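# Stretch robot: full box to tote, empties to desks

## Task

Exactly one box in the room holds contents and the rest are empty. Get the full one entirely inside the tote near the door, and return each empty box to the desk it belongs on. The robot must not tip over or finish leaning, or the task fails. Anything that stays in place only because the robot is holding or pressing it at the end does not count.

## Robot and tools

ROBOT. A Hello Robot Stretch 3 with one arm. It has a two-wheeled base (0.33 m long, 0.34 m wide), a lift that carries the arm up a mast, and an arm that telescopes out to the robot's right. The base cannot move sideways, so to shift the gripper forward or back you drive the base. Turns on the spot pivot about the point between the drive wheels, 0.05 m behind the front edge. With the arm in and the wrist folded, the swept turning circle has radius 0.28 m; an unfolded level wrist reaches past it.

FRAMES. Base frame: origin on the floor between the drive wheels, x forward, y left, z up. hand_pose is reported in this frame, at the point where closed fingertips meet; with all wrist joints at zero its x axis points up, y back toward the mast, z to the rear. Odometry frame is the base frame at the start of the scene. base_odometry comes only from wheel rotation, so slip looks like motion. Heading runs -3.142 to 3.142, positive left.

TOOL execute_actions. Argument "actions": a list holding one action, or empty (empty just reports state and images). Optional "cameras": list from head_camera, nav_camera, wrist_camera, all; omitted, null or ["all"] gives every camera, [] gives none. The action may contain:
- "base": exactly one of {"translate_m": d}, a relative drive of d metres from the current spot, forward positive, range -1 to 1; or {"rotate_rad": d}, a relative in-place turn, counter-clockwise (left) positive, range -3.2 to 3.2. Counted from the last reported base position.
- "joints": absolute targets keyed by name (one dictionary for the single arm): lift_m 0 to 1.1 (arm height); arm_m 0 to 0.52 (extension); wrist_yaw_rad -1.345 to 4.42 (0 along the arm, positive toward the front, 3.0 folded over the base); wrist_pitch_rad -1.57 to 0.451 (0 level, negative tips fingertips down); wrist_roll_rad -2.911 to 2.911 (0 fingers side by side); gripper_m -0.089 to 0.179 (larger is wider; the real fingertip gap is less, by 0.007 nearly shut and 0.025 fully open, zero below 0.007); head_pan_rad -3.953 to 1.73 (0 forward, positive left, -1.57 along the arm); head_tilt_rad -1.53 to 0.419 (negative down). Done tolerances: 0.004 for metre joints, 0.02 for yaw, roll and head, 0.05 for pitch.
- "contact_limits": {"arm_m": effort percent 1 to 100}, stopping the arm once its effort reaches that level; lower is softer but too low stops immediately. It also caps holding force until the next action. Values over the maximum are clipped.
Base and joint motions start together. Unknown keys or out-of-range numbers reject the whole call. Each action is capped at 15 s. Joints or base left out of an action may keep pushing toward their earlier target unnoticed. If a result reports a stop, later movement calls in the same reply are skipped.

TOOL wait: {"seconds": 0 to 10}; commands nothing and returns state and images.
TOOL zoom_image: {"camera": name, "region": [x0, y0, x1, y1]} in pixels of that camera's most recent full image, origin top-left, up to 504 by 504.
TOOL finished_scene: {"scene": number}; ends the scene permanently and reports success. The goal must already hold without the robot.

RESULTS. base_status and joint_status tell how each motion ended: done (for the base, wheels turned the commanded amount even if slipping), off_target (resting short and possibly still pushing), contact_stop, time_out, torque_fault. After the last three the target is dropped. Arm and lift contact-stop when pressing firmly and then go slack until commanded again; a slack lift can sag under load, keep pressing, or be pushed up by closing fingers on a surface. Base, wrist and head never contact-stop. A wrist servo overloaded for several seconds shuts off for 10 s (torque_fault). on_its_own covers uncommanded parts; its "held at" is a target, not a position; effort at rest outside its normal range suggests a load or contact. motor_effort is percent of maximum, positive toward larger values, bracket showing the peak; readings carry fixed bias and noise. Positive wheel effort drives forward. lidar_m: 12 distances from the base origin, 30-degree sectors starting straight ahead and going counter-clockwise (4th left, 7th behind, 10th right), scan plane 0.17 m above the floor, range 0.15 to 12 m, "-" for nothing; blind to glass and the robot, may miss thin legs, partly blocked by the mast and low lift. wrist_depth_mm and head_depth_mm: 7x7 grids of median depth (45 to 1000 and 280 to 4000 mm). base_tilt in degrees, forward and right positive, with a fixed offset up to about 4. turned_by_wheels and turned_by_imu give rotation since the last result.

CAMERAS. head_camera and nav_camera ride on the pan-tilt head; wrist_camera is on the gripper. Calibration data (K, distortion, T_world_to_cam from base frame) are approximate.

SPEED. The base is fast (0.30 m/s, 1.9 rad/s) only when stowed: lift_m under 0.30, arm_m under 0.03, wrist_yaw_rad over 2.54; otherwise 0.10 m/s and 0.63 rad/s.

GRIPPING. Command gripper_m below the object's width to grasp; lower squeezes harder, but a stall guard eases off, so heavy items can slip. Release by going at least 0.02 above where contact happened. Neither reading nor status confirms a grasp.

AVOID. Fold or unfold the wrist only with lift_m 0.32 to 0.95, wrist_pitch_rad -0.4, roll near 0; once folded the lift may go down to 0.25. With yaw below -0.4 keep pitch at -0.5 or lower. Pushing into something rigid with the gripper above about 0.45 m can tip the robot, especially with a raised contact limit or repeated pushes. Driving while gripping or pressing on something fixed, or snagging furniture (worst when reversing), can tip it. If tilting, reverse the last motion in small steps, free the gripper, and lower lift_m to about 0.2. Avoid drops, slams and hard shoves; loose objects may occasionally be nudged by the scene.

Each tool is called after "Request:" as name(argument=value, ...) on one line, values as JSON.

## Session

Request:
execute_actions(actions=[])

Scene clock: 0.00 s.
base_odometry: x=+0.000 y=+0.000 heading=+0.000 (m, m, rad; odometry frame)
turned_by_wheels: +0.000 (rad since the last result)
turned_by_imu: +0.000 (rad since the last result)
base_tilt: forward=+0.9 right=+0.3 (deg)
lidar_m: 1.51 0.87 0.76 0.76 0.88 1.57 1.57 1.13 0.98 0.98 1.14 1.88
head_depth_mm: 1850 2056 2031 2038 1987 2000 2002 / 1865 2102 2122 2098 2064 2067 2056 / 1902 2186 2160 2151 2019 2132 2131 / 1913 2254 2221 2231 1991 2180 2030 / 1924 2317 1823 1883 1805 1963 2003 / 1959 1494 1452 1478 1512 1538 1563 / 1877 1190 1208 1231 1249 1273 1289
base_status: not commanded
joint_positions: lift_m=+0.305 arm_m=+0.000 wrist_yaw_rad=+3.111 wrist_pitch_rad=-0.418 wrist_roll_rad=+0.009 gripper_m=+0.037 head_pan_rad=+0.019 head_tilt_rad=-0.015
joint_status: not commanded
motor_effort: left_wheel=+0 right_wheel=+1 lift_m=+22 arm_m=+0 wrist_yaw_rad=+0 wrist_pitch_rad=+5 wrist_roll_rad=+0 gripper_m=+0 head_pan_rad=+0 head_tilt_rad=+1 (%)
hand_pose: x=-0.0144 y=+0.0796 z=+0.3174 quat_wxyz=(+0.158, +0.697, +0.136, +0.687) (m; base frame)
wrist_depth_mm: - - - 735 691 646 610 / - - - 788 745 685 682 / - - - 881 814 762 698 / 838 841 822 824 812 809 754 / 678 661 664 653 683 620 654 / 547 552 557 539 - 534 542 / 476 506 - - 445 465 458
pictures: head_camera (sideways: a quarter turn clockwise sets it upright), nav_camera (sideways: a quarter turn counterclockwise sets it upright), wrist_camera
Images, in order (width x height): head_camera 896x504, nav_camera 672x504, wrist_camera 644x364.

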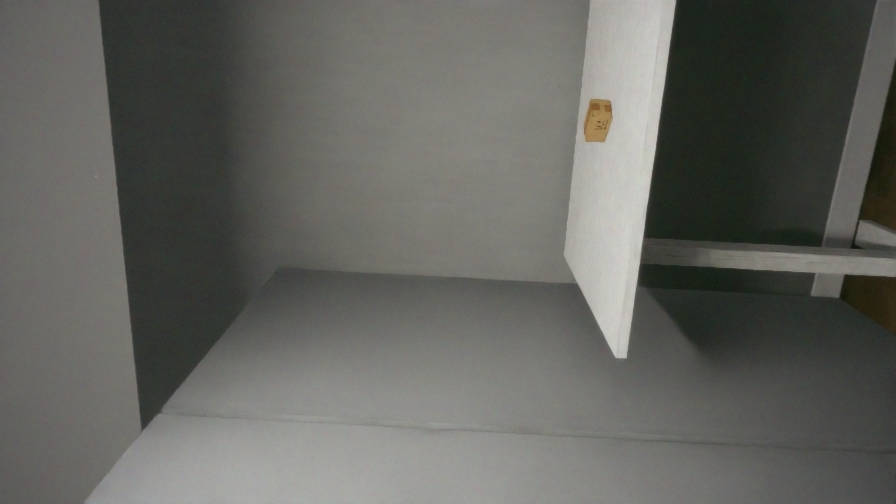

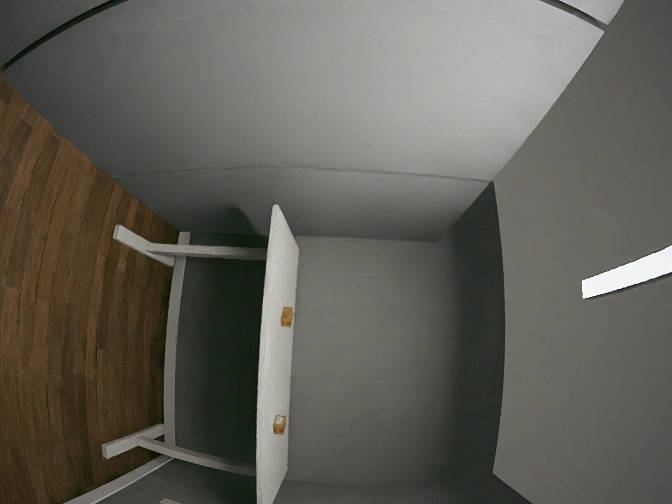

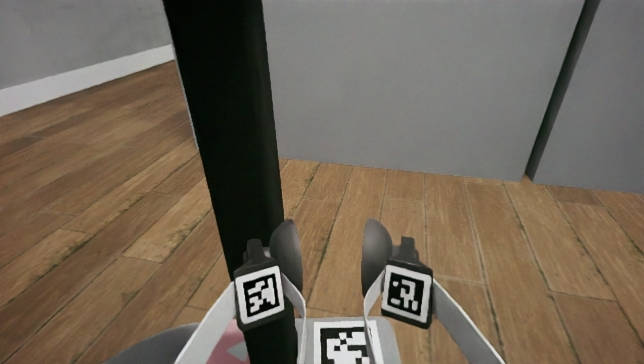

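Request:
execute_actions(actions=[{"joints":{"head_pan_rad":-1.2,"head_tilt_rad":-0.5}}], cameras=["head_camera","nav_camera"])

Request:
execute_actions(actions=[{"joints":{"head_pan_rad":-2.6,"head_tilt_rad":-0.5}}], cameras=["head_camera","nav_camera"])

Request:
execute_actions(actions=[{"joints":{"head_pan_rad":-3.9,"head_tilt_rad":-0.5}}], cameras=["head_camera","nav_camera"])

Scene clock: 1.90 s.
base_odometry: x=+0.000 y=+0.000 heading=+0.000 (m, m, rad; odometry frame)
turned_by_wheels: +0.000 (rad since the last result)
turned_by_imu: +0.000 (rad since the last result)
base_tilt: forward=+0.9 right=+0.3 (deg)
lidar_m: 1.50 0.87 0.75 0.76 0.88 1.57 1.57 1.13 0.98 0.98 1.14 1.87
head_depth_mm: 853 911 969 1040 1124 1212 1283 / 914 977 1048 1127 1226 1333 1344 / 977 1046 1129 1227 1337 1473 1349 / 1050 1138 1229 1341 1474 1578 1336 / 1138 1231 1355 1484 1667 1610 1332 / 1241 1358 1493 1676 1839 1607 1331 / 1362 1502 1664 1901 1982 1612 1325
base_status: not commanded
joint_positions: lift_m=+0.305 arm_m=+0.000 wrist_yaw_rad=+3.111 wrist_pitch_rad=-0.418 wrist_roll_rad=+0.009 gripper_m=+0.037 head_pan_rad=-1.193 head_tilt_rad=-0.494
joint_status: all done
motor_effort: left_wheel=+0(1) right_wheel=+1(0) lift_m=+22(22) arm_m=-1(0) wrist_yaw_rad=+0(0) wrist_pitch_rad=+5(5) wrist_roll_rad=+0(0) gripper_m=+0(0) head_pan_rad=-3(39) head_tilt_rad=-4(33) (%)
hand_pose: x=-0.0144 y=+0.0796 z=+0.3174 quat_wxyz=(+0.158, +0.697, +0.136, +0.687) (m; base frame)
wrist_depth_mm: - - - 719 686 641 620 / - - - 786 765 702 674 / - - - 846 832 773 716 / 873 819 850 811 815 814 765 / 666 668 674 654 675 641 641 / 554 559 545 549 - 533 536 / 472 494 - - 465 459 463
pictures: head_camera (sideways: a quarter turn clockwise sets it upright), nav_camera (sideways: a quarter turn counterclockwise sets it upright)
camera_calibration (this result's frames):
head_camera: T_world_to_cam=[[-0.216101, 0.421374, -0.880763, 1.16453], [0.914404, 0.403594, -0.0312677, 0.0419303], [0.342295, -0.81213, -0.472523, 0.577603], [0, 0, 0, 1]] pos_world=[0.0156034, -0.0385358, 1.29992]
nav_camera: T_world_to_cam=[[0.230446, -0.437062, 0.869409, -1.09437], [-0.913611, -0.404745, 0.0386917, 0.00866987], [0.334978, -0.803217, -0.492576, 0.591565], [0, 0, 0, 1]] pos_world=[0.0619517, 0.000357818, 1.24251]
Images, in order (width x height): head_camera 896x504, nav_camera 672x504.

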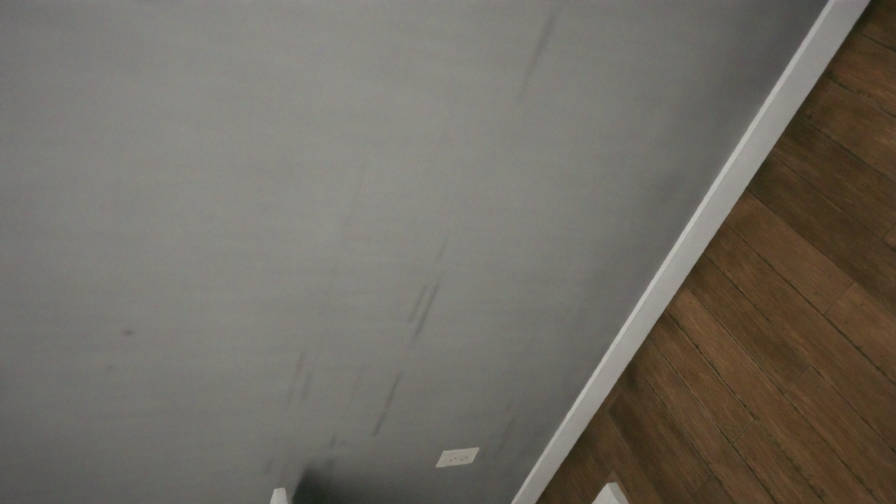

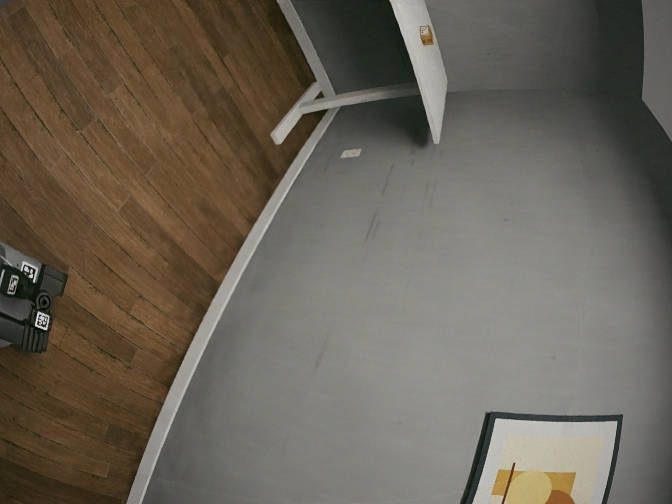

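Scene clock: 3.20 s.
base_odometry: x=+0.000 y=+0.000 heading=+0.000 (m, m, rad; odometry frame)
turned_by_wheels: +0.000 (rad since the last result)
turned_by_imu: +0.000 (rad since the last result)
base_tilt: forward=+0.8 right=+0.3 (deg)
lidar_m: 1.50 0.87 0.76 0.76 0.88 1.57 1.57 1.14 0.98 0.98 1.14 1.87
head_depth_mm: 1455 1589 1717 1840 1943 1586 1347 / 1320 1458 1628 1853 2013 1586 1345 / 1197 1308 1449 1623 1829 1625 1348 / 1102 1193 1314 1447 1615 1618 1341 / 1018 1099 1187 1302 1435 1536 1330 / 945 1013 1095 1192 1303 1436 1331 / 882 941 1009 1090 1187 1305 1320
base_status: not commanded
joint_positions: lift_m=+0.305 arm_m=+0.000 wrist_yaw_rad=+3.111 wrist_pitch_rad=-0.418 wrist_roll_rad=+0.009 gripper_m=+0.037 head_pan_rad=-2.593 head_tilt_rad=-0.494
joint_status: all done
motor_effort: left_wheel=+0(0) right_wheel=+0(1) lift_m=+22(22) arm_m=-1(1) wrist_yaw_rad=+0(0) wrist_pitch_rad=+5(5) wrist_roll_rad=+0(0) gripper_m=+0(0) head_pan_rad=-3(42) head_tilt_rad=-4(3) (%)
hand_pose: x=-0.0144 y=+0.0796 z=+0.3174 quat_wxyz=(+0.158, +0.697, +0.136, +0.687) (m; base frame)
wrist_depth_mm: - - - 729 679 642 627 / - - - 795 755 699 661 / - - - 855 801 764 723 / 839 850 847 857 794 772 760 / 663 669 679 651 670 647 636 / 560 553 560 540 - 536 536 / 478 489 - - 453 467 466
pictures: head_camera (sideways: a quarter turn clockwise sets it upright), nav_camera (sideways: a quarter turn counterclockwise sets it upright)
camera_calibration (this result's frames):
head_camera: T_world_to_cam=[[0.378745, 0.284718, -0.880618, 1.16071], [0.553148, -0.832497, -0.0312561, 0.0441189], [-0.742011, -0.475274, -0.472795, 0.584571], [0, 0, 0, 1]] pos_world=[-0.0302593, -0.0159146, 1.2999]
nav_camera: T_world_to_cam=[[-0.391763, -0.301519, 0.869257, -1.09037], [-0.55415, 0.831518, 0.0386797, 0.00649282], [-0.734465, -0.466545, -0.492845, 0.598438], [0, 0, 0, 1]] pos_world=[0.0159612, -0.0549687, 1.2425]
Images, in order (width x height): head_camera 896x504, nav_camera 672x504.

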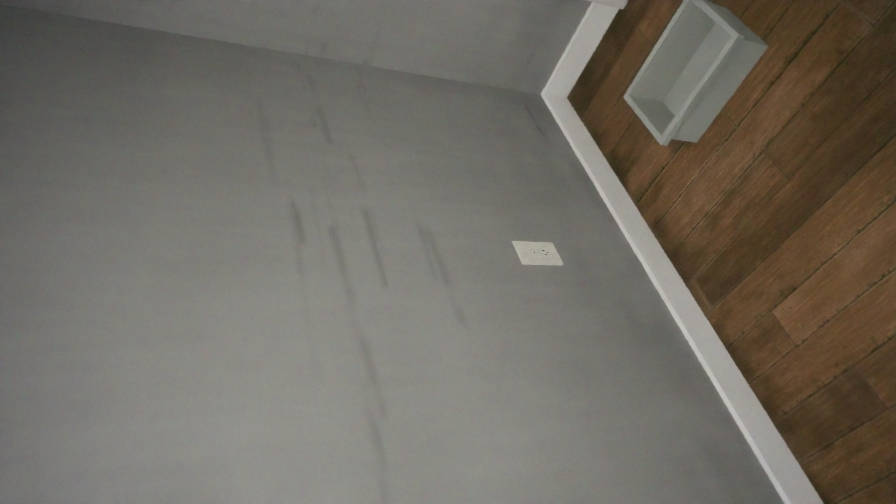

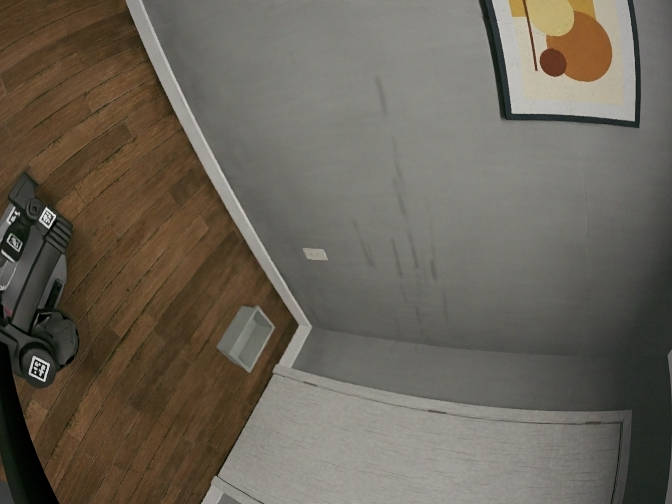

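Scene clock: 4.43 s.
base_odometry: x=+0.000 y=+0.000 heading=+0.000 (m, m, rad; odometry frame)
turned_by_wheels: +0.000 (rad since the last result)
turned_by_imu: +0.000 (rad since the last result)
base_tilt: forward=+0.9 right=+0.3 (deg)
lidar_m: 1.51 0.87 0.76 0.75 0.88 1.57 1.57 1.14 0.98 0.98 1.14 1.87
head_depth_mm: - - - - - - - / 1624 1769 1932 - - - - / 1559 1695 1865 2073 2086 1626 1344 / 1483 1613 1764 1960 2056 1621 1335 / 1428 1542 1683 1844 1977 1607 1330 / 1368 1478 1595 1747 1884 1595 1326 / 1307 1398 1510 1643 1789 1601 1321
base_status: not commanded
joint_positions: lift_m=+0.305 arm_m=+0.000 wrist_yaw_rad=+3.111 wrist_pitch_rad=-0.418 wrist_roll_rad=+0.009 gripper_m=+0.037 head_pan_rad=-3.893 head_tilt_rad=-0.494
joint_status: all done
motor_effort: left_wheel=-1(1) right_wheel=+1(0) lift_m=+22(22) arm_m=-2(0) wrist_yaw_rad=+0(0) wrist_pitch_rad=+5(5) wrist_roll_rad=+0(0) gripper_m=+0(0) head_pan_rad=-3(40) head_tilt_rad=-4(1) (%)
hand_pose: x=-0.0144 y=+0.0796 z=+0.3174 quat_wxyz=(+0.158, +0.697, +0.136, +0.687) (m; base frame)
wrist_depth_mm: - - - 721 686 656 616 / - - - 819 753 714 651 / - - - 879 802 750 713 / 857 829 856 840 826 769 753 / 680 662 661 652 678 656 647 / 563 561 560 547 - 542 546 / 485 485 - - 459 454 466
pictures: head_camera (sideways: a quarter turn clockwise sets it upright), nav_camera (sideways: a quarter turn counterclockwise sets it upright)
camera_calibration (this result's frames):
head_camera: T_world_to_cam=[[0.375681, -0.288805, -0.880599, 1.1607], [-0.654192, -0.755682, -0.0312546, 0.0514818], [-0.656427, 0.587823, -0.47283, 0.584094], [0, 0, 0, 1]] pos_world=[-0.0189606, 0.0307772, 1.2999]
nav_camera: T_world_to_cam=[[-0.395352, 0.296855, 0.869238, -1.09033], [0.652981, 0.756386, 0.0386781, -0.000868695], [-0.645997, 0.582887, -0.492879, 0.597943], [0, 0, 0, 1]] pos_world=[-0.0442259, -0.0242074, 1.2425]
Images, in order (width x height): head_camera 896x504, nav_camera 672x504.

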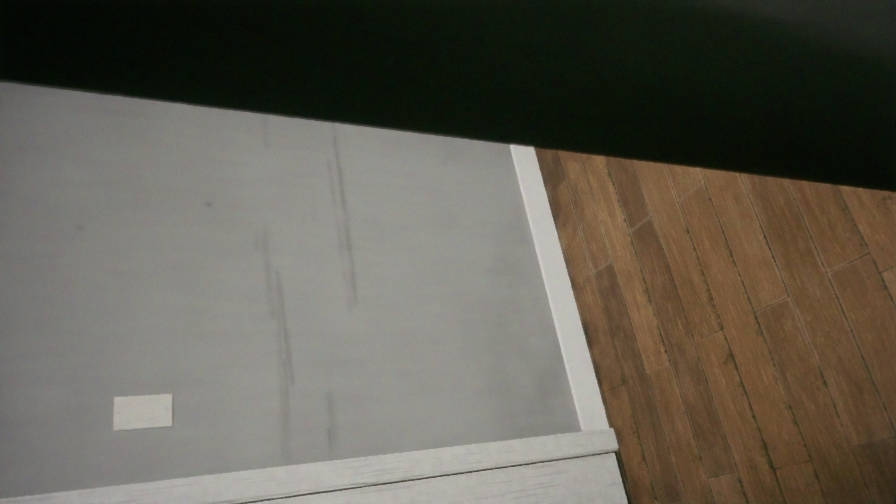

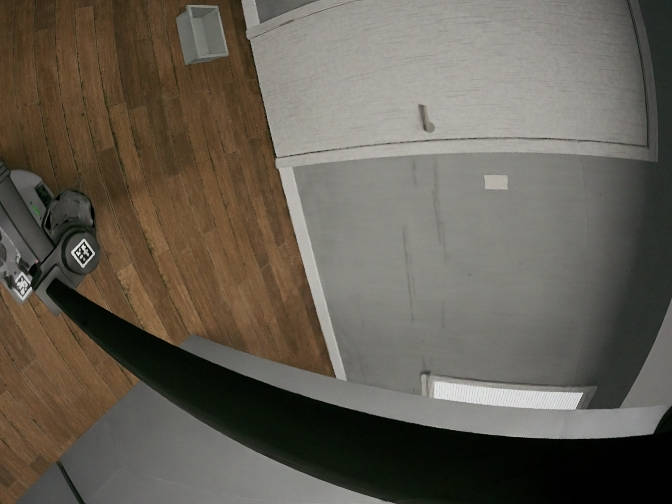

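Request:
execute_actions(actions=[{"base":{"rotate_rad":-0.27},"joints":{"lift_m":0.27,"head_pan_rad":-0.1,"head_tilt_rad":-0.5}}], cameras=[])

Request:
execute_actions(actions=[{"base":{"translate_m":0.8}}], cameras=["head_camera","nav_camera"])

Scene clock: 7.57 s.
base_odometry: x=+0.000 y=+0.000 heading=-0.270 (m, m, rad; odometry frame)
turned_by_wheels: -0.270 (rad since the last result)
turned_by_imu: -0.266 (rad since the last result)
base_tilt: forward=+0.8 right=+0.4 (deg)
lidar_m: 2.19 1.08 0.78 0.76 0.78 1.65 1.57 1.40 1.02 0.98 1.02 1.39
head_depth_mm: 1883 2030 1806 2154 2093 1646 1349 / 1874 2020 2234 2432 2094 1636 1348 / 1851 2006 2214 2423 2066 1636 1342 / 1861 1986 2189 2413 2056 1618 1335 / 1840 1962 2182 2386 2059 1610 1334 / 1824 1951 2157 2363 2036 1614 1331 / 1819 1938 1699 2280 1977 1609 1320
base_status: done
joint_positions: lift_m=+0.270 arm_m=+0.000 wrist_yaw_rad=+3.111 wrist_pitch_rad=-0.419 wrist_roll_rad=+0.009 gripper_m=+0.037 head_pan_rad=-0.107 head_tilt_rad=-0.494
joint_status: all done
motor_effort: left_wheel=+3(7) right_wheel=-2(6) lift_m=+20(24) arm_m=-1(1) wrist_yaw_rad=+0(0) wrist_pitch_rad=+6(6) wrist_roll_rad=+0(0) gripper_m=+0(0) head_pan_rad=+3(39) head_tilt_rad=-4(4) (%)
hand_pose: x=-0.0144 y=+0.0795 z=+0.2825 quat_wxyz=(+0.159, +0.697, +0.136, +0.686) (m; base frame)
wrist_depth_mm: 701 693 - 692 703 715 721 / - 737 - 797 770 777 786 / - 817 - 827 834 865 838 / 773 802 752 766 755 749 746 / 617 625 604 611 622 604 590 / 511 520 534 519 - 502 491 / 446 - - - 414 427 430
pictures: none
No camera images: the call's "cameras" was empty. Leave "cameras" out to get every camera's image.

Scene clock: 12.07 s.
base_odometry: x=+0.771 y=-0.213 heading=-0.270 (m, m, rad; odometry frame)
turned_by_wheels: +0.000 (rad since the last result)
turned_by_imu: +0.002 (rad since the last result)
base_tilt: forward=+0.9 right=+0.4 (deg)
lidar_m: 1.39 1.03 0.79 0.76 0.78 1.07 2.36 1.40 1.02 0.98 1.02 1.17
head_depth_mm: 1187 1282 1260 784 1717 1645 1351 / 1175 1278 1249 777 1705 1629 1347 / 1163 1262 1234 769 1683 1631 1340 / 1159 1252 1221 765 1669 1616 1329 / 1151 1243 1209 759 1653 1598 1333 / 1139 1233 1194 753 1639 1611 1328 / 1137 1227 1181 750 1613 1596 1328
base_status: done
joint_positions: lift_m=+0.270 arm_m=+0.000 wrist_yaw_rad=+3.111 wrist_pitch_rad=-0.419 wrist_roll_rad=+0.009 gripper_m=+0.037 head_pan_rad=-0.107 head_tilt_rad=-0.495
joint_status: not commanded
motor_effort: left_wheel=+2(10) right_wheel=-1(3) lift_m=+20(20) arm_m=-1(1) wrist_yaw_rad=+0(0) wrist_pitch_rad=+5(6) wrist_roll_rad=+0(0) gripper_m=+0(0) head_pan_rad=+3(4) head_tilt_rad=-3(4) (%)
hand_pose: x=-0.0144 y=+0.0794 z=+0.2825 quat_wxyz=(+0.159, +0.697, +0.136, +0.686) (m; base frame)
wrist_depth_mm: 706 699 - 703 712 728 728 / 787 759 - 781 784 783 786 / 804 827 - 847 830 853 858 / 776 761 783 735 757 756 717 / 628 611 612 612 639 596 614 / 516 513 531 519 - 502 496 / 444 - - - 422 428 430
pictures: head_camera (sideways: a quarter turn clockwise sets it upright), nav_camera (sideways: a quarter turn counterclockwise sets it upright)
camera_calibration (this result's frames):
head_camera: T_world_to_cam=[[-0.474781, 0.00540951, -0.880088, 1.16522], [0.069221, 0.997113, -0.0312138, 0.0470158], [0.877378, -0.0757403, -0.473784, 0.57598], [0, 0, 0, 1]] pos_world=[0.0446193, -0.00955845, 1.29986]
nav_camera: T_world_to_cam=[[0.495331, -0.0000311977, 0.868704, -1.09506], [-0.0678218, -0.996949, 0.0386359, 0.00358329], [0.866053, -0.0780546, -0.493822, 0.589946], [0, 0, 0, 1]] pos_world=[0.031738, 0.0495862, 1.24248]
Images, in order (width x height): head_camera 896x504, nav_camera 672x504.

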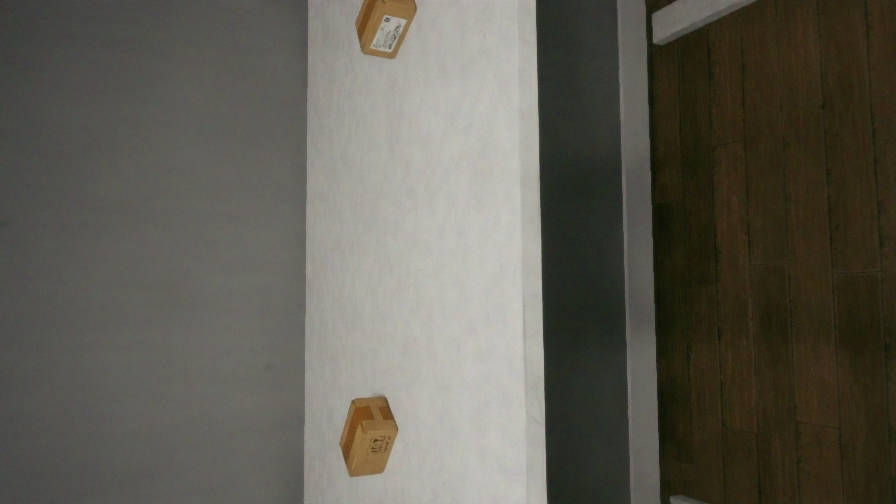

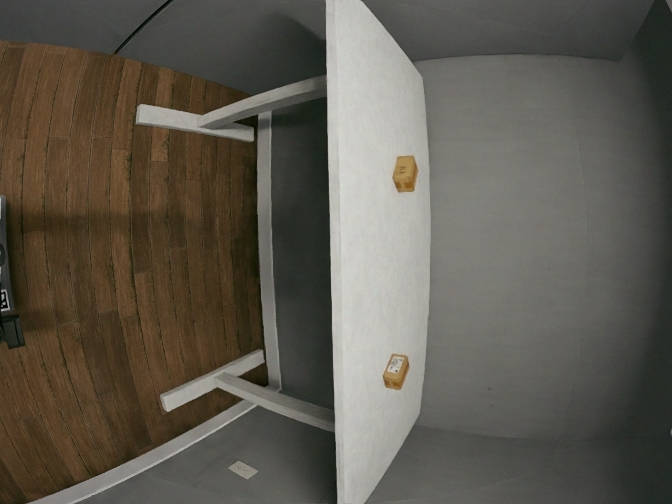

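Request:
execute_actions(actions=[{"base":{"translate_m":0.24}}], cameras=[])

Request:
execute_actions(actions=[{"base":{"rotate_rad":1.571},"joints":{"lift_m":0.9,"head_pan_rad":-1.4,"head_tilt_rad":-0.6,"wrist_pitch_rad":-0.4}}], cameras=[])

Request:
execute_actions(actions=[{"joints":{"wrist_yaw_rad":1.5}}], cameras=[])

Request:
execute_actions(actions=[{"joints":{"lift_m":1.05,"gripper_m":0.15,"wrist_yaw_rad":1.2}}], cameras=["head_camera","nav_camera"])

Scene clock: 16.07 s.
base_odometry: x=+1.002 y=-0.277 heading=-0.270 (m, m, rad; odometry frame)
turned_by_wheels: +0.000 (rad since the last result)
turned_by_imu: +0.001 (rad since the last result)
base_tilt: forward=+0.9 right=+0.3 (deg)
lidar_m: 1.14 0.83 0.79 0.76 0.79 1.07 2.60 1.39 1.02 0.98 0.99 1.01
head_depth_mm: 968 1049 1116 781 566 458 1348 / 961 1040 1110 778 562 455 1343 / 954 1037 1102 770 559 453 1342 / 951 1030 1090 765 557 438 1335 / 943 1021 1081 759 553 435 1325 / 939 1017 1075 754 549 433 1323 / 929 1006 1070 676 548 432 1321
base_status: done
joint_positions: lift_m=+0.270 arm_m=+0.000 wrist_yaw_rad=+3.111 wrist_pitch_rad=-0.419 wrist_roll_rad=+0.009 gripper_m=+0.037 head_pan_rad=-0.107 head_tilt_rad=-0.495
joint_status: not commanded
motor_effort: left_wheel=+2(8) right_wheel=-2(5) lift_m=+20(20) arm_m=+0(0) wrist_yaw_rad=+0(0) wrist_pitch_rad=+6(5) wrist_roll_rad=+0(0) gripper_m=-1(0) head_pan_rad=+4(3) head_tilt_rad=-3(3) (%)
hand_pose: x=-0.0144 y=+0.0794 z=+0.2825 quat_wxyz=(+0.159, +0.696, +0.136, +0.686) (m; base frame)
wrist_depth_mm: 693 704 - 704 731 697 724 / 742 781 - 760 753 784 780 / 819 822 - 826 832 821 865 / 773 772 752 759 754 729 668 / 619 620 627 616 626 607 592 / 518 518 522 524 - 499 498 / 444 - - - 417 429 430
pictures: none
No camera images: the call's "cameras" was empty. Leave "cameras" out to get every camera's image.

Scene clock: 22.63 s.
base_odometry: x=+1.002 y=-0.277 heading=+1.301 (m, m, rad; odometry frame)
turned_by_wheels: +1.571 (rad since the last result)
turned_by_imu: +1.550 (rad since the last result)
base_tilt: forward=+0.9 right=+0.4 (deg)
lidar_m: 0.76 0.79 1.08 2.60 1.38 1.01 0.98 0.99 1.02 1.15 0.83 0.79
head_depth_mm: 918 1001 930 647 496 437 - / 937 1024 921 643 493 1395 - / 956 1048 916 641 492 1416 - / 974 1069 906 637 491 1454 - / 995 1096 900 633 488 1460 1284 / 1021 1121 897 630 487 1447 1251 / 1040 1150 891 626 501 1202 1217
base_status: done
joint_positions: lift_m=+0.900 arm_m=+0.000 wrist_yaw_rad=+3.111 wrist_pitch_rad=-0.419 wrist_roll_rad=+0.009 gripper_m=+0.037 head_pan_rad=-1.393 head_tilt_rad=-0.593
joint_status: all done
motor_effort: left_wheel=-3(8) right_wheel=+3(8) lift_m=+24(26) arm_m=+0(1) wrist_yaw_rad=+1(0) wrist_pitch_rad=+8(6) wrist_roll_rad=+0(0) gripper_m=+0(0) head_pan_rad=-3(42) head_tilt_rad=-4(15) (%)
hand_pose: x=-0.0144 y=+0.0794 z=+0.9122 quat_wxyz=(+0.159, +0.696, +0.136, +0.686) (m; base frame)
wrist_depth_mm: - - - - - - 891 / - - - - - - 880 / - - - - - - 894 / - - - - - - 922 / - - - - - - 894 / - - - - - - 920 / - - - - - - 919
pictures: none
No camera images: the call's "cameras" was empty. Leave "cameras" out to get every camera's image.

Scene clock: 24.47 s.
base_odometry: x=+1.002 y=-0.277 heading=+1.301 (m, m, rad; odometry frame)
turned_by_wheels: +0.000 (rad since the last result)
turned_by_imu: +0.000 (rad since the last result)
base_tilt: forward=+0.8 right=+0.3 (deg)
lidar_m: 0.76 0.79 1.08 2.61 1.38 1.01 0.98 0.99 1.02 1.15 0.83 0.79
head_depth_mm: 918 1004 928 646 496 428 - / 935 1026 921 642 494 437 - / 956 1045 916 640 492 1412 1288 / 975 1072 905 635 491 1423 1261 / 1000 1103 905 633 489 1445 1311 / 1017 1122 893 630 487 1451 - / 1043 1152 888 628 501 1196 1264
base_status: not commanded
joint_positions: lift_m=+0.900 arm_m=+0.000 wrist_yaw_rad=+1.502 wrist_pitch_rad=-0.419 wrist_roll_rad=+0.009 gripper_m=+0.037 head_pan_rad=-1.393 head_tilt_rad=-0.593
joint_status: all done
motor_effort: left_wheel=-3(2) right_wheel=+3(3) lift_m=+24(25) arm_m=-1(2) wrist_yaw_rad=-1(2) wrist_pitch_rad=+7(7) wrist_roll_rad=+0(0) gripper_m=+0(0) head_pan_rad=-4(3) head_tilt_rad=-4(5) (%)
hand_pose: x=+0.2023 y=-0.1602 z=+0.9122 quat_wxyz=(+0.605, +0.581, -0.407, +0.362) (m; base frame)
wrist_depth_mm: 578 582 587 599 617 616 616 / 616 640 640 665 668 359 312 / 648 692 691 715 713 722 228 / 734 736 764 800 789 817 793 / 813 849 836 859 863 869 598 / 909 915 946 - - - 640 / - - - - - - -
pictures: none
No camera images: the call's "cameras" was empty. Leave "cameras" out to get every camera's image.

Scene clock: 26.67 s.
base_odometry: x=+1.002 y=-0.277 heading=+1.301 (m, m, rad; odometry frame)
turned_by_wheels: +0.000 (rad since the last result)
turned_by_imu: +0.000 (rad since the last result)
base_tilt: forward=+0.8 right=+0.3 (deg)
lidar_m: 0.76 0.79 1.08 2.61 1.39 1.02 0.98 0.99 1.02 1.14 0.83 0.79
head_depth_mm: 915 1002 1064 - - - 1211 / 936 1021 923 644 519 - 1221 / 956 1048 914 640 509 - - / 976 1074 909 667 526 - 1204 / 996 1094 903 - - - 1226 / 1022 1123 895 - - - 1252 / 1042 1153 887 684 484 1309 1213
base_status: not commanded
joint_positions: lift_m=+1.050 arm_m=+0.000 wrist_yaw_rad=+1.202 wrist_pitch_rad=-0.419 wrist_roll_rad=+0.009 gripper_m=+0.150 head_pan_rad=-1.393 head_tilt_rad=-0.593
joint_status: all done
motor_effort: left_wheel=-3(2) right_wheel=+3(3) lift_m=+24(24) arm_m=+0(1) wrist_yaw_rad=-1(2) wrist_pitch_rad=+7(7) wrist_roll_rad=+0(0) gripper_m=+0(82) head_pan_rad=-3(3) head_tilt_rad=-4(4) (%)
hand_pose: x=+0.1877 y=-0.2257 z=+1.0622 quat_wxyz=(+0.652, +0.514, -0.490, +0.267) (m; base frame)
wrist_depth_mm: 507 551 601 662 713 804 800 / 534 590 644 707 778 844 780 / 570 616 690 714 595 597 563 / 625 674 742 768 439 436 440 / 652 699 832 934 358 363 348 / 713 - 887 - 315 290 294 / 770 912 - - - 250 249
pictures: head_camera (sideways: a quarter turn clockwise sets it upright), nav_camera (sideways: a quarter turn counterclockwise sets it upright)
camera_calibration (this result's frames):
head_camera: T_world_to_cam=[[-0.14307, 0.539783, -0.829557, 1.09731], [0.97588, 0.216584, -0.0273765, 0.0364856], [0.164891, -0.813465, -0.557751, 0.689575], [0, 0, 0, 1]] pos_world=[0.00768069, -0.039265, 1.29589]
nav_camera: T_world_to_cam=[[0.153792, -0.556803, 0.816283, -1.02463], [-0.975202, -0.21859, 0.0346282, 0.0143405], [0.15915, -0.801367, -0.576613, 0.701974], [0, 0, 0, 1]] pos_world=[0.0598446, -0.00484175, 1.24066]
Images, in order (width x height): head_camera 896x504, nav_camera 672x504.

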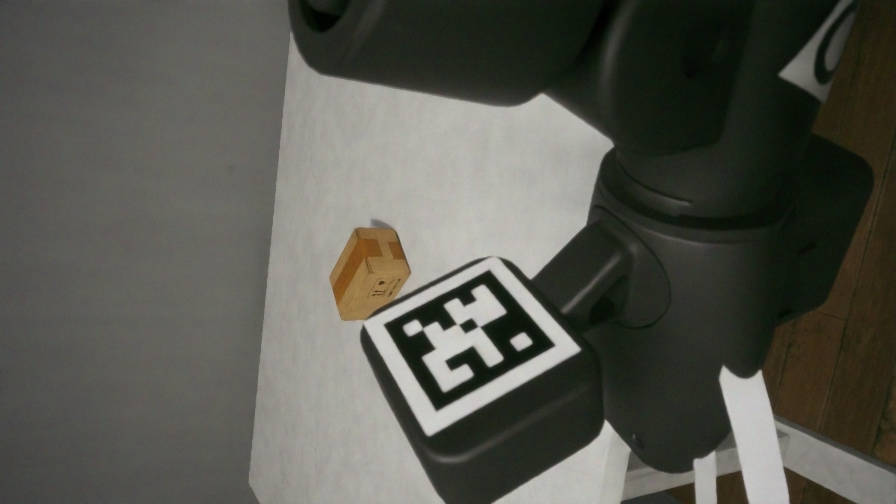

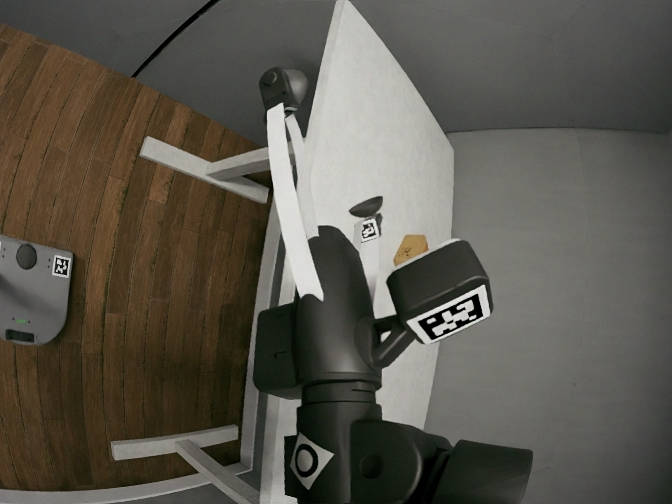

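Request:
execute_actions(actions=[{"joints":{"arm_m":0.38,"wrist_yaw_rad":0.9}}], cameras=["head_camera","wrist_camera"])

Scene clock: 30.97 s.
base_odometry: x=+1.002 y=-0.277 heading=+1.301 (m, m, rad; odometry frame)
turned_by_wheels: +0.000 (rad since the last result)
turned_by_imu: +0.000 (rad since the last result)
base_tilt: forward=+0.8 right=+0.4 (deg)
lidar_m: 0.76 0.79 1.08 2.60 1.38 1.01 0.98 0.99 1.02 1.14 0.83 0.79
head_depth_mm: 901 - 872 646 497 438 1262 / 933 1001 821 643 494 1390 1264 / 952 1071 858 640 492 1420 1261 / 974 1074 881 637 491 1414 1258 / 997 1094 849 631 489 1445 1253 / 1019 1122 895 630 487 1449 1251 / 1035 1154 888 629 500 1205 1220
base_status: not commanded
joint_positions: lift_m=+1.050 arm_m=+0.380 wrist_yaw_rad=+0.900 wrist_pitch_rad=-0.419 wrist_roll_rad=+0.009 gripper_m=+0.150 head_pan_rad=-1.393 head_tilt_rad=-0.593
joint_status: all done
motor_effort: left_wheel=-3(3) right_wheel=+2(2) lift_m=+24(24) arm_m=+3(3) wrist_yaw_rad=+0(2) wrist_pitch_rad=+7(7) wrist_roll_rad=+0(0) gripper_m=+1(0) head_pan_rad=-3(3) head_tilt_rad=-4(4) (%)
hand_pose: x=+0.1542 y=-0.6641 z=+1.0622 quat_wxyz=(+0.685, +0.434, -0.561, +0.166) (m; base frame)
wrist_depth_mm: 492 547 670 746 622 486 417 / 519 587 716 780 648 513 440 / 567 612 603 587 591 532 446 / 463 460 438 444 445 432 429 / 366 373 360 350 348 359 347 / 300 - 296 241 293 292 288 / 265 246 255 205 243 246 245
pictures: head_camera (sideways: a quarter turn clockwise sets it upright), wrist_camera
camera_calibration (this result's frames):
head_camera: T_world_to_cam=[[-0.142949, 0.539815, -0.829557, 1.09731], [0.975928, 0.216366, -0.0273765, 0.0364853], [0.16471, -0.813502, -0.55775, 0.689576], [0, 0, 0, 1]] pos_world=[0.00767192, -0.0392654, 1.29589]
wrist_camera: T_world_to_cam=[[-0.634903, -0.772143, -0.0263523, -0.383786], [-0.400138, 0.357813, -0.843718, 1.23453], [0.660899, -0.525134, -0.53614, 0.282519], [0, 0, 0, 1]] pos_world=[0.0635999, -0.589709, 1.18295]
Images, in order (width x height): head_camera 896x504, wrist_camera 644x364.

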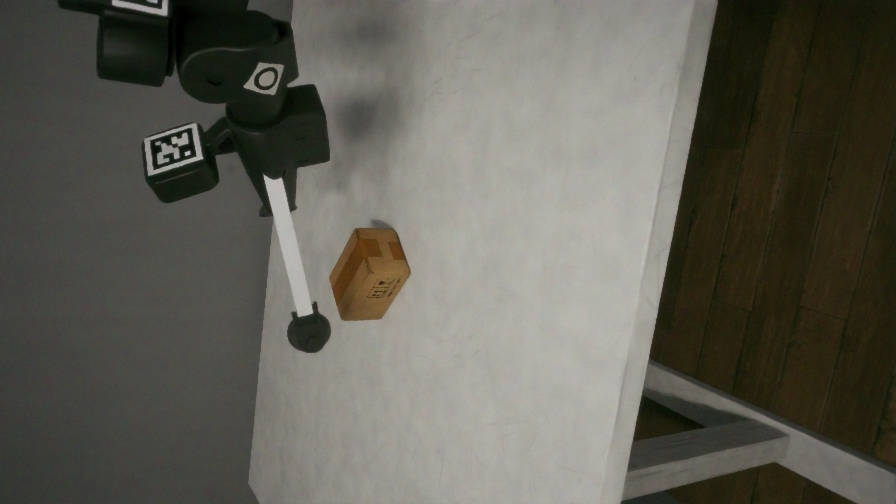

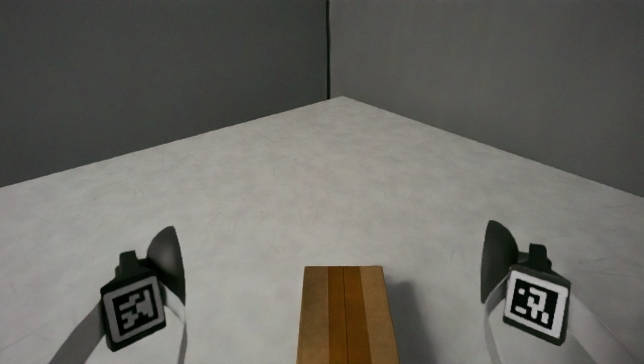

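Request:
execute_actions(actions=[{"base":{"translate_m":0.012},"joints":{"arm_m":0.395,"lift_m":0.962}}], cameras=["head_camera","wrist_camera"])

Scene clock: 33.47 s.
base_odometry: x=+1.006 y=-0.266 heading=+1.301 (m, m, rad; odometry frame)
turned_by_wheels: +0.000 (rad since the last result)
turned_by_imu: +0.000 (rad since the last result)
base_tilt: forward=+0.8 right=+0.4 (deg)
lidar_m: 0.74 0.78 1.06 2.61 1.40 1.03 0.99 1.00 1.04 1.14 0.82 0.78
head_depth_mm: 914 986 - 647 495 438 1260 / 932 1021 1049 617 494 1391 1258 / 954 1049 - 638 492 1422 1262 / 975 1073 911 637 490 1418 1254 / 993 1096 903 633 488 1454 1254 / 1018 1127 894 629 487 1443 1248 / 1041 1150 889 626 500 1195 1219
base_status: done
joint_positions: lift_m=+0.962 arm_m=+0.395 wrist_yaw_rad=+0.900 wrist_pitch_rad=-0.419 wrist_roll_rad=+0.009 gripper_m=+0.150 head_pan_rad=-1.393 head_tilt_rad=-0.593
joint_status: all done
motor_effort: left_wheel=-2(4) right_wheel=+2(5) lift_m=+20(22) arm_m=+1(1) wrist_yaw_rad=+0(0) wrist_pitch_rad=+7(7) wrist_roll_rad=+0(1) gripper_m=+0(0) head_pan_rad=-3(4) head_tilt_rad=-5(4) (%)
hand_pose: x=+0.1542 y=-0.6791 z=+0.9745 quat_wxyz=(+0.685, +0.434, -0.561, +0.166) (m; base frame)
wrist_depth_mm: 494 553 630 713 601 477 405 / 513 566 621 571 562 487 419 / 390 390 382 380 372 362 364 / 290 286 282 187 274 274 271 / 230 236 225 149 204 228 218 / 191 - 186 124 131 185 184 / 168 157 160 122 124 154 156
pictures: head_camera (sideways: a quarter turn clockwise sets it upright), wrist_camera
camera_calibration (this result's frames):
head_camera: T_world_to_cam=[[-0.142949, 0.539815, -0.829557, 1.09731], [0.975928, 0.216366, -0.0273765, 0.0364853], [0.16471, -0.813502, -0.55775, 0.689576], [0, 0, 0, 1]] pos_world=[0.00767193, -0.0392654, 1.29589]
wrist_camera: T_world_to_cam=[[-0.634903, -0.772143, -0.0263523, -0.397684], [-0.400138, 0.357813, -0.843718, 1.16586], [0.660899, -0.525134, -0.53614, 0.227593], [0, 0, 0, 1]] pos_world=[0.0635999, -0.604713, 1.0952]
Images, in order (width x height): head_camera 896x504, wrist_camera 644x364.

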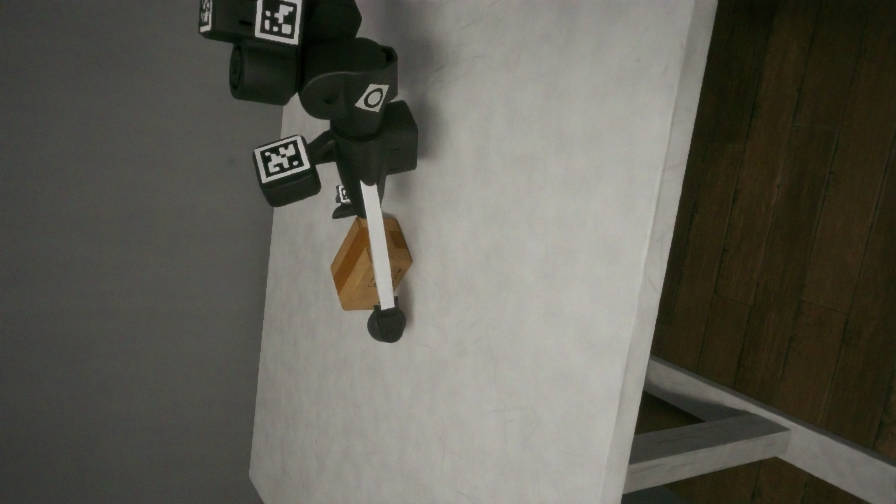

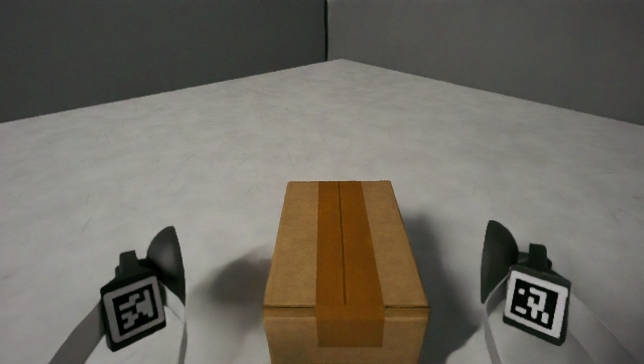

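Request:
execute_actions(actions=[{"joints":{"gripper_m":0.02}}], cameras=[])

Request:
execute_actions(actions=[{"joints":{"lift_m":0.985}}], cameras=["head_camera","wrist_camera"])

Scene clock: 35.60 s.
base_odometry: x=+1.006 y=-0.266 heading=+1.301 (m, m, rad; odometry frame)
turned_by_wheels: +0.000 (rad since the last result)
turned_by_imu: +0.000 (rad since the last result)
base_tilt: forward=+0.8 right=+0.4 (deg)
lidar_m: 0.75 0.78 1.07 2.60 1.40 1.03 0.99 1.00 1.04 1.14 0.82 0.78
head_depth_mm: 917 983 - 646 497 438 1267 / 934 1019 1043 618 495 1386 1262 / 954 1048 912 638 492 1424 1259 / 978 1072 966 637 490 1418 1252 / 993 1095 902 632 489 1452 1252 / 1020 1121 892 629 487 1448 1250 / 1040 1152 891 627 500 1197 1223
base_status: not commanded
joint_positions: lift_m=+0.962 arm_m=+0.395 wrist_yaw_rad=+0.900 wrist_pitch_rad=-0.418 wrist_roll_rad=+0.009 gripper_m=+0.021 head_pan_rad=-1.393 head_tilt_rad=-0.593
joint_status: all done
motor_effort: left_wheel=-3(3) right_wheel=+2(2) lift_m=+20(20) arm_m=+2(3) wrist_yaw_rad=+0(0) wrist_pitch_rad=+7(8) wrist_roll_rad=+0(0) gripper_m=-17(92) head_pan_rad=-4(3) head_tilt_rad=-4(4) (%)
hand_pose: x=+0.1543 y=-0.6792 z=+0.9747 quat_wxyz=(+0.685, +0.434, -0.562, +0.167) (m; base frame)
wrist_depth_mm: 494 548 630 733 598 488 401 / 510 561 624 567 573 498 417 / 390 387 385 380 371 367 364 / 293 287 286 257 263 273 271 / 232 229 234 147 157 220 217 / 191 190 133 126 123 183 182 / 163 163 156 137 153 157 157
pictures: none
No camera images: the call's "cameras" was empty. Leave "cameras" out to get every camera's image.

Scene clock: 36.57 s.
base_odometry: x=+1.006 y=-0.266 heading=+1.301 (m, m, rad; odometry frame)
turned_by_wheels: +0.000 (rad since the last result)
turned_by_imu: +0.000 (rad since the last result)
base_tilt: forward=+0.8 right=+0.3 (deg)
lidar_m: 0.75 0.77 1.06 2.61 1.40 1.03 0.99 1.00 1.04 1.15 0.82 0.78
head_depth_mm: 919 977 803 645 496 438 1263 / 938 1014 - 643 494 1387 1263 / 958 1032 969 639 493 1423 1260 / 977 1071 962 636 491 1421 1260 / 995 1094 902 635 488 1445 1256 / 1014 1126 895 630 487 1446 1250 / 1039 1151 888 628 500 1193 1219
base_status: not commanded
joint_positions: lift_m=+0.985 arm_m=+0.395 wrist_yaw_rad=+0.900 wrist_pitch_rad=-0.418 wrist_roll_rad=+0.009 gripper_m=+0.021 head_pan_rad=-1.393 head_tilt_rad=-0.593
joint_status: all done
motor_effort: left_wheel=-3(3) right_wheel=+2(2) lift_m=+24(22) arm_m=+3(3) wrist_yaw_rad=+1(0) wrist_pitch_rad=+7(7) wrist_roll_rad=+0(0) gripper_m=-17(16) head_pan_rad=-4(3) head_tilt_rad=-4(4) (%)
hand_pose: x=+0.1543 y=-0.6792 z=+0.9975 quat_wxyz=(+0.685, +0.434, -0.562, +0.167) (m; base frame)
wrist_depth_mm: 482 560 631 730 609 480 407 / 505 576 649 661 595 496 416 / 511 441 440 440 425 419 412 / 339 330 326 307 315 314 310 / 265 260 272 148 158 253 252 / 219 218 133 126 122 212 210 / 188 188 180 136 177 181 180
pictures: head_camera (sideways: a quarter turn clockwise sets it upright), wrist_camera
camera_calibration (this result's frames):
head_camera: T_world_to_cam=[[-0.142949, 0.539815, -0.829557, 1.09731], [0.975928, 0.216366, -0.0273765, 0.0364853], [0.16471, -0.813502, -0.55775, 0.689576], [0, 0, 0, 1]] pos_world=[0.00767193, -0.0392654, 1.29589]
wrist_camera: T_world_to_cam=[[-0.634878, -0.772162, -0.0263716, -0.397073], [-0.399417, 0.357239, -0.844302, 1.18542], [0.661359, -0.525496, -0.535218, 0.238566], [0, 0, 0, 1]] pos_world=[0.0636048, -0.604717, 1.11806]
Images, in order (width x height): head_camera 896x504, wrist_camera 644x364.

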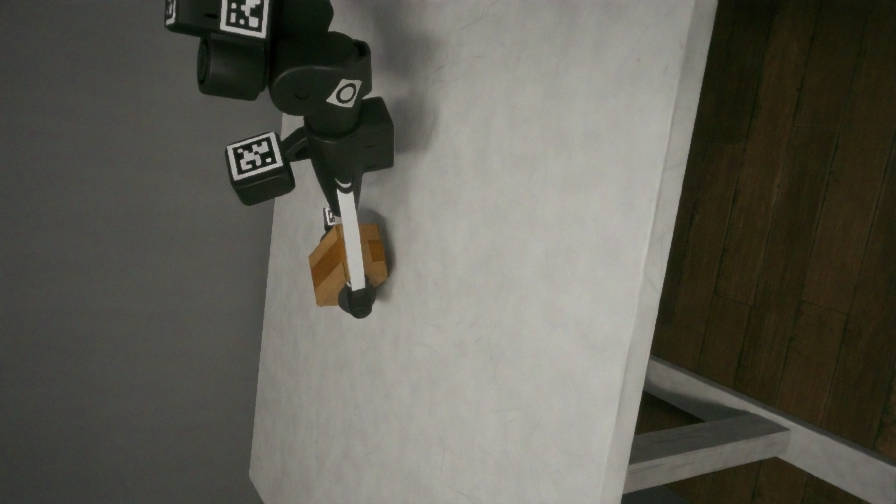

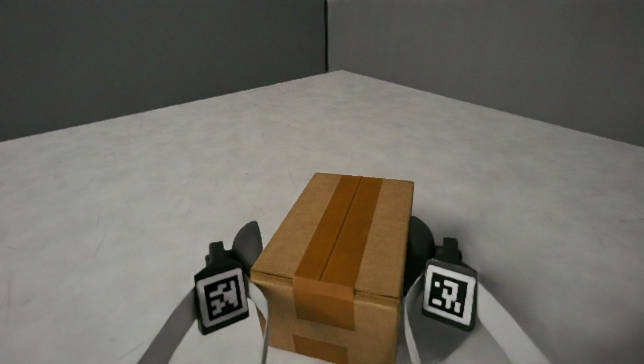

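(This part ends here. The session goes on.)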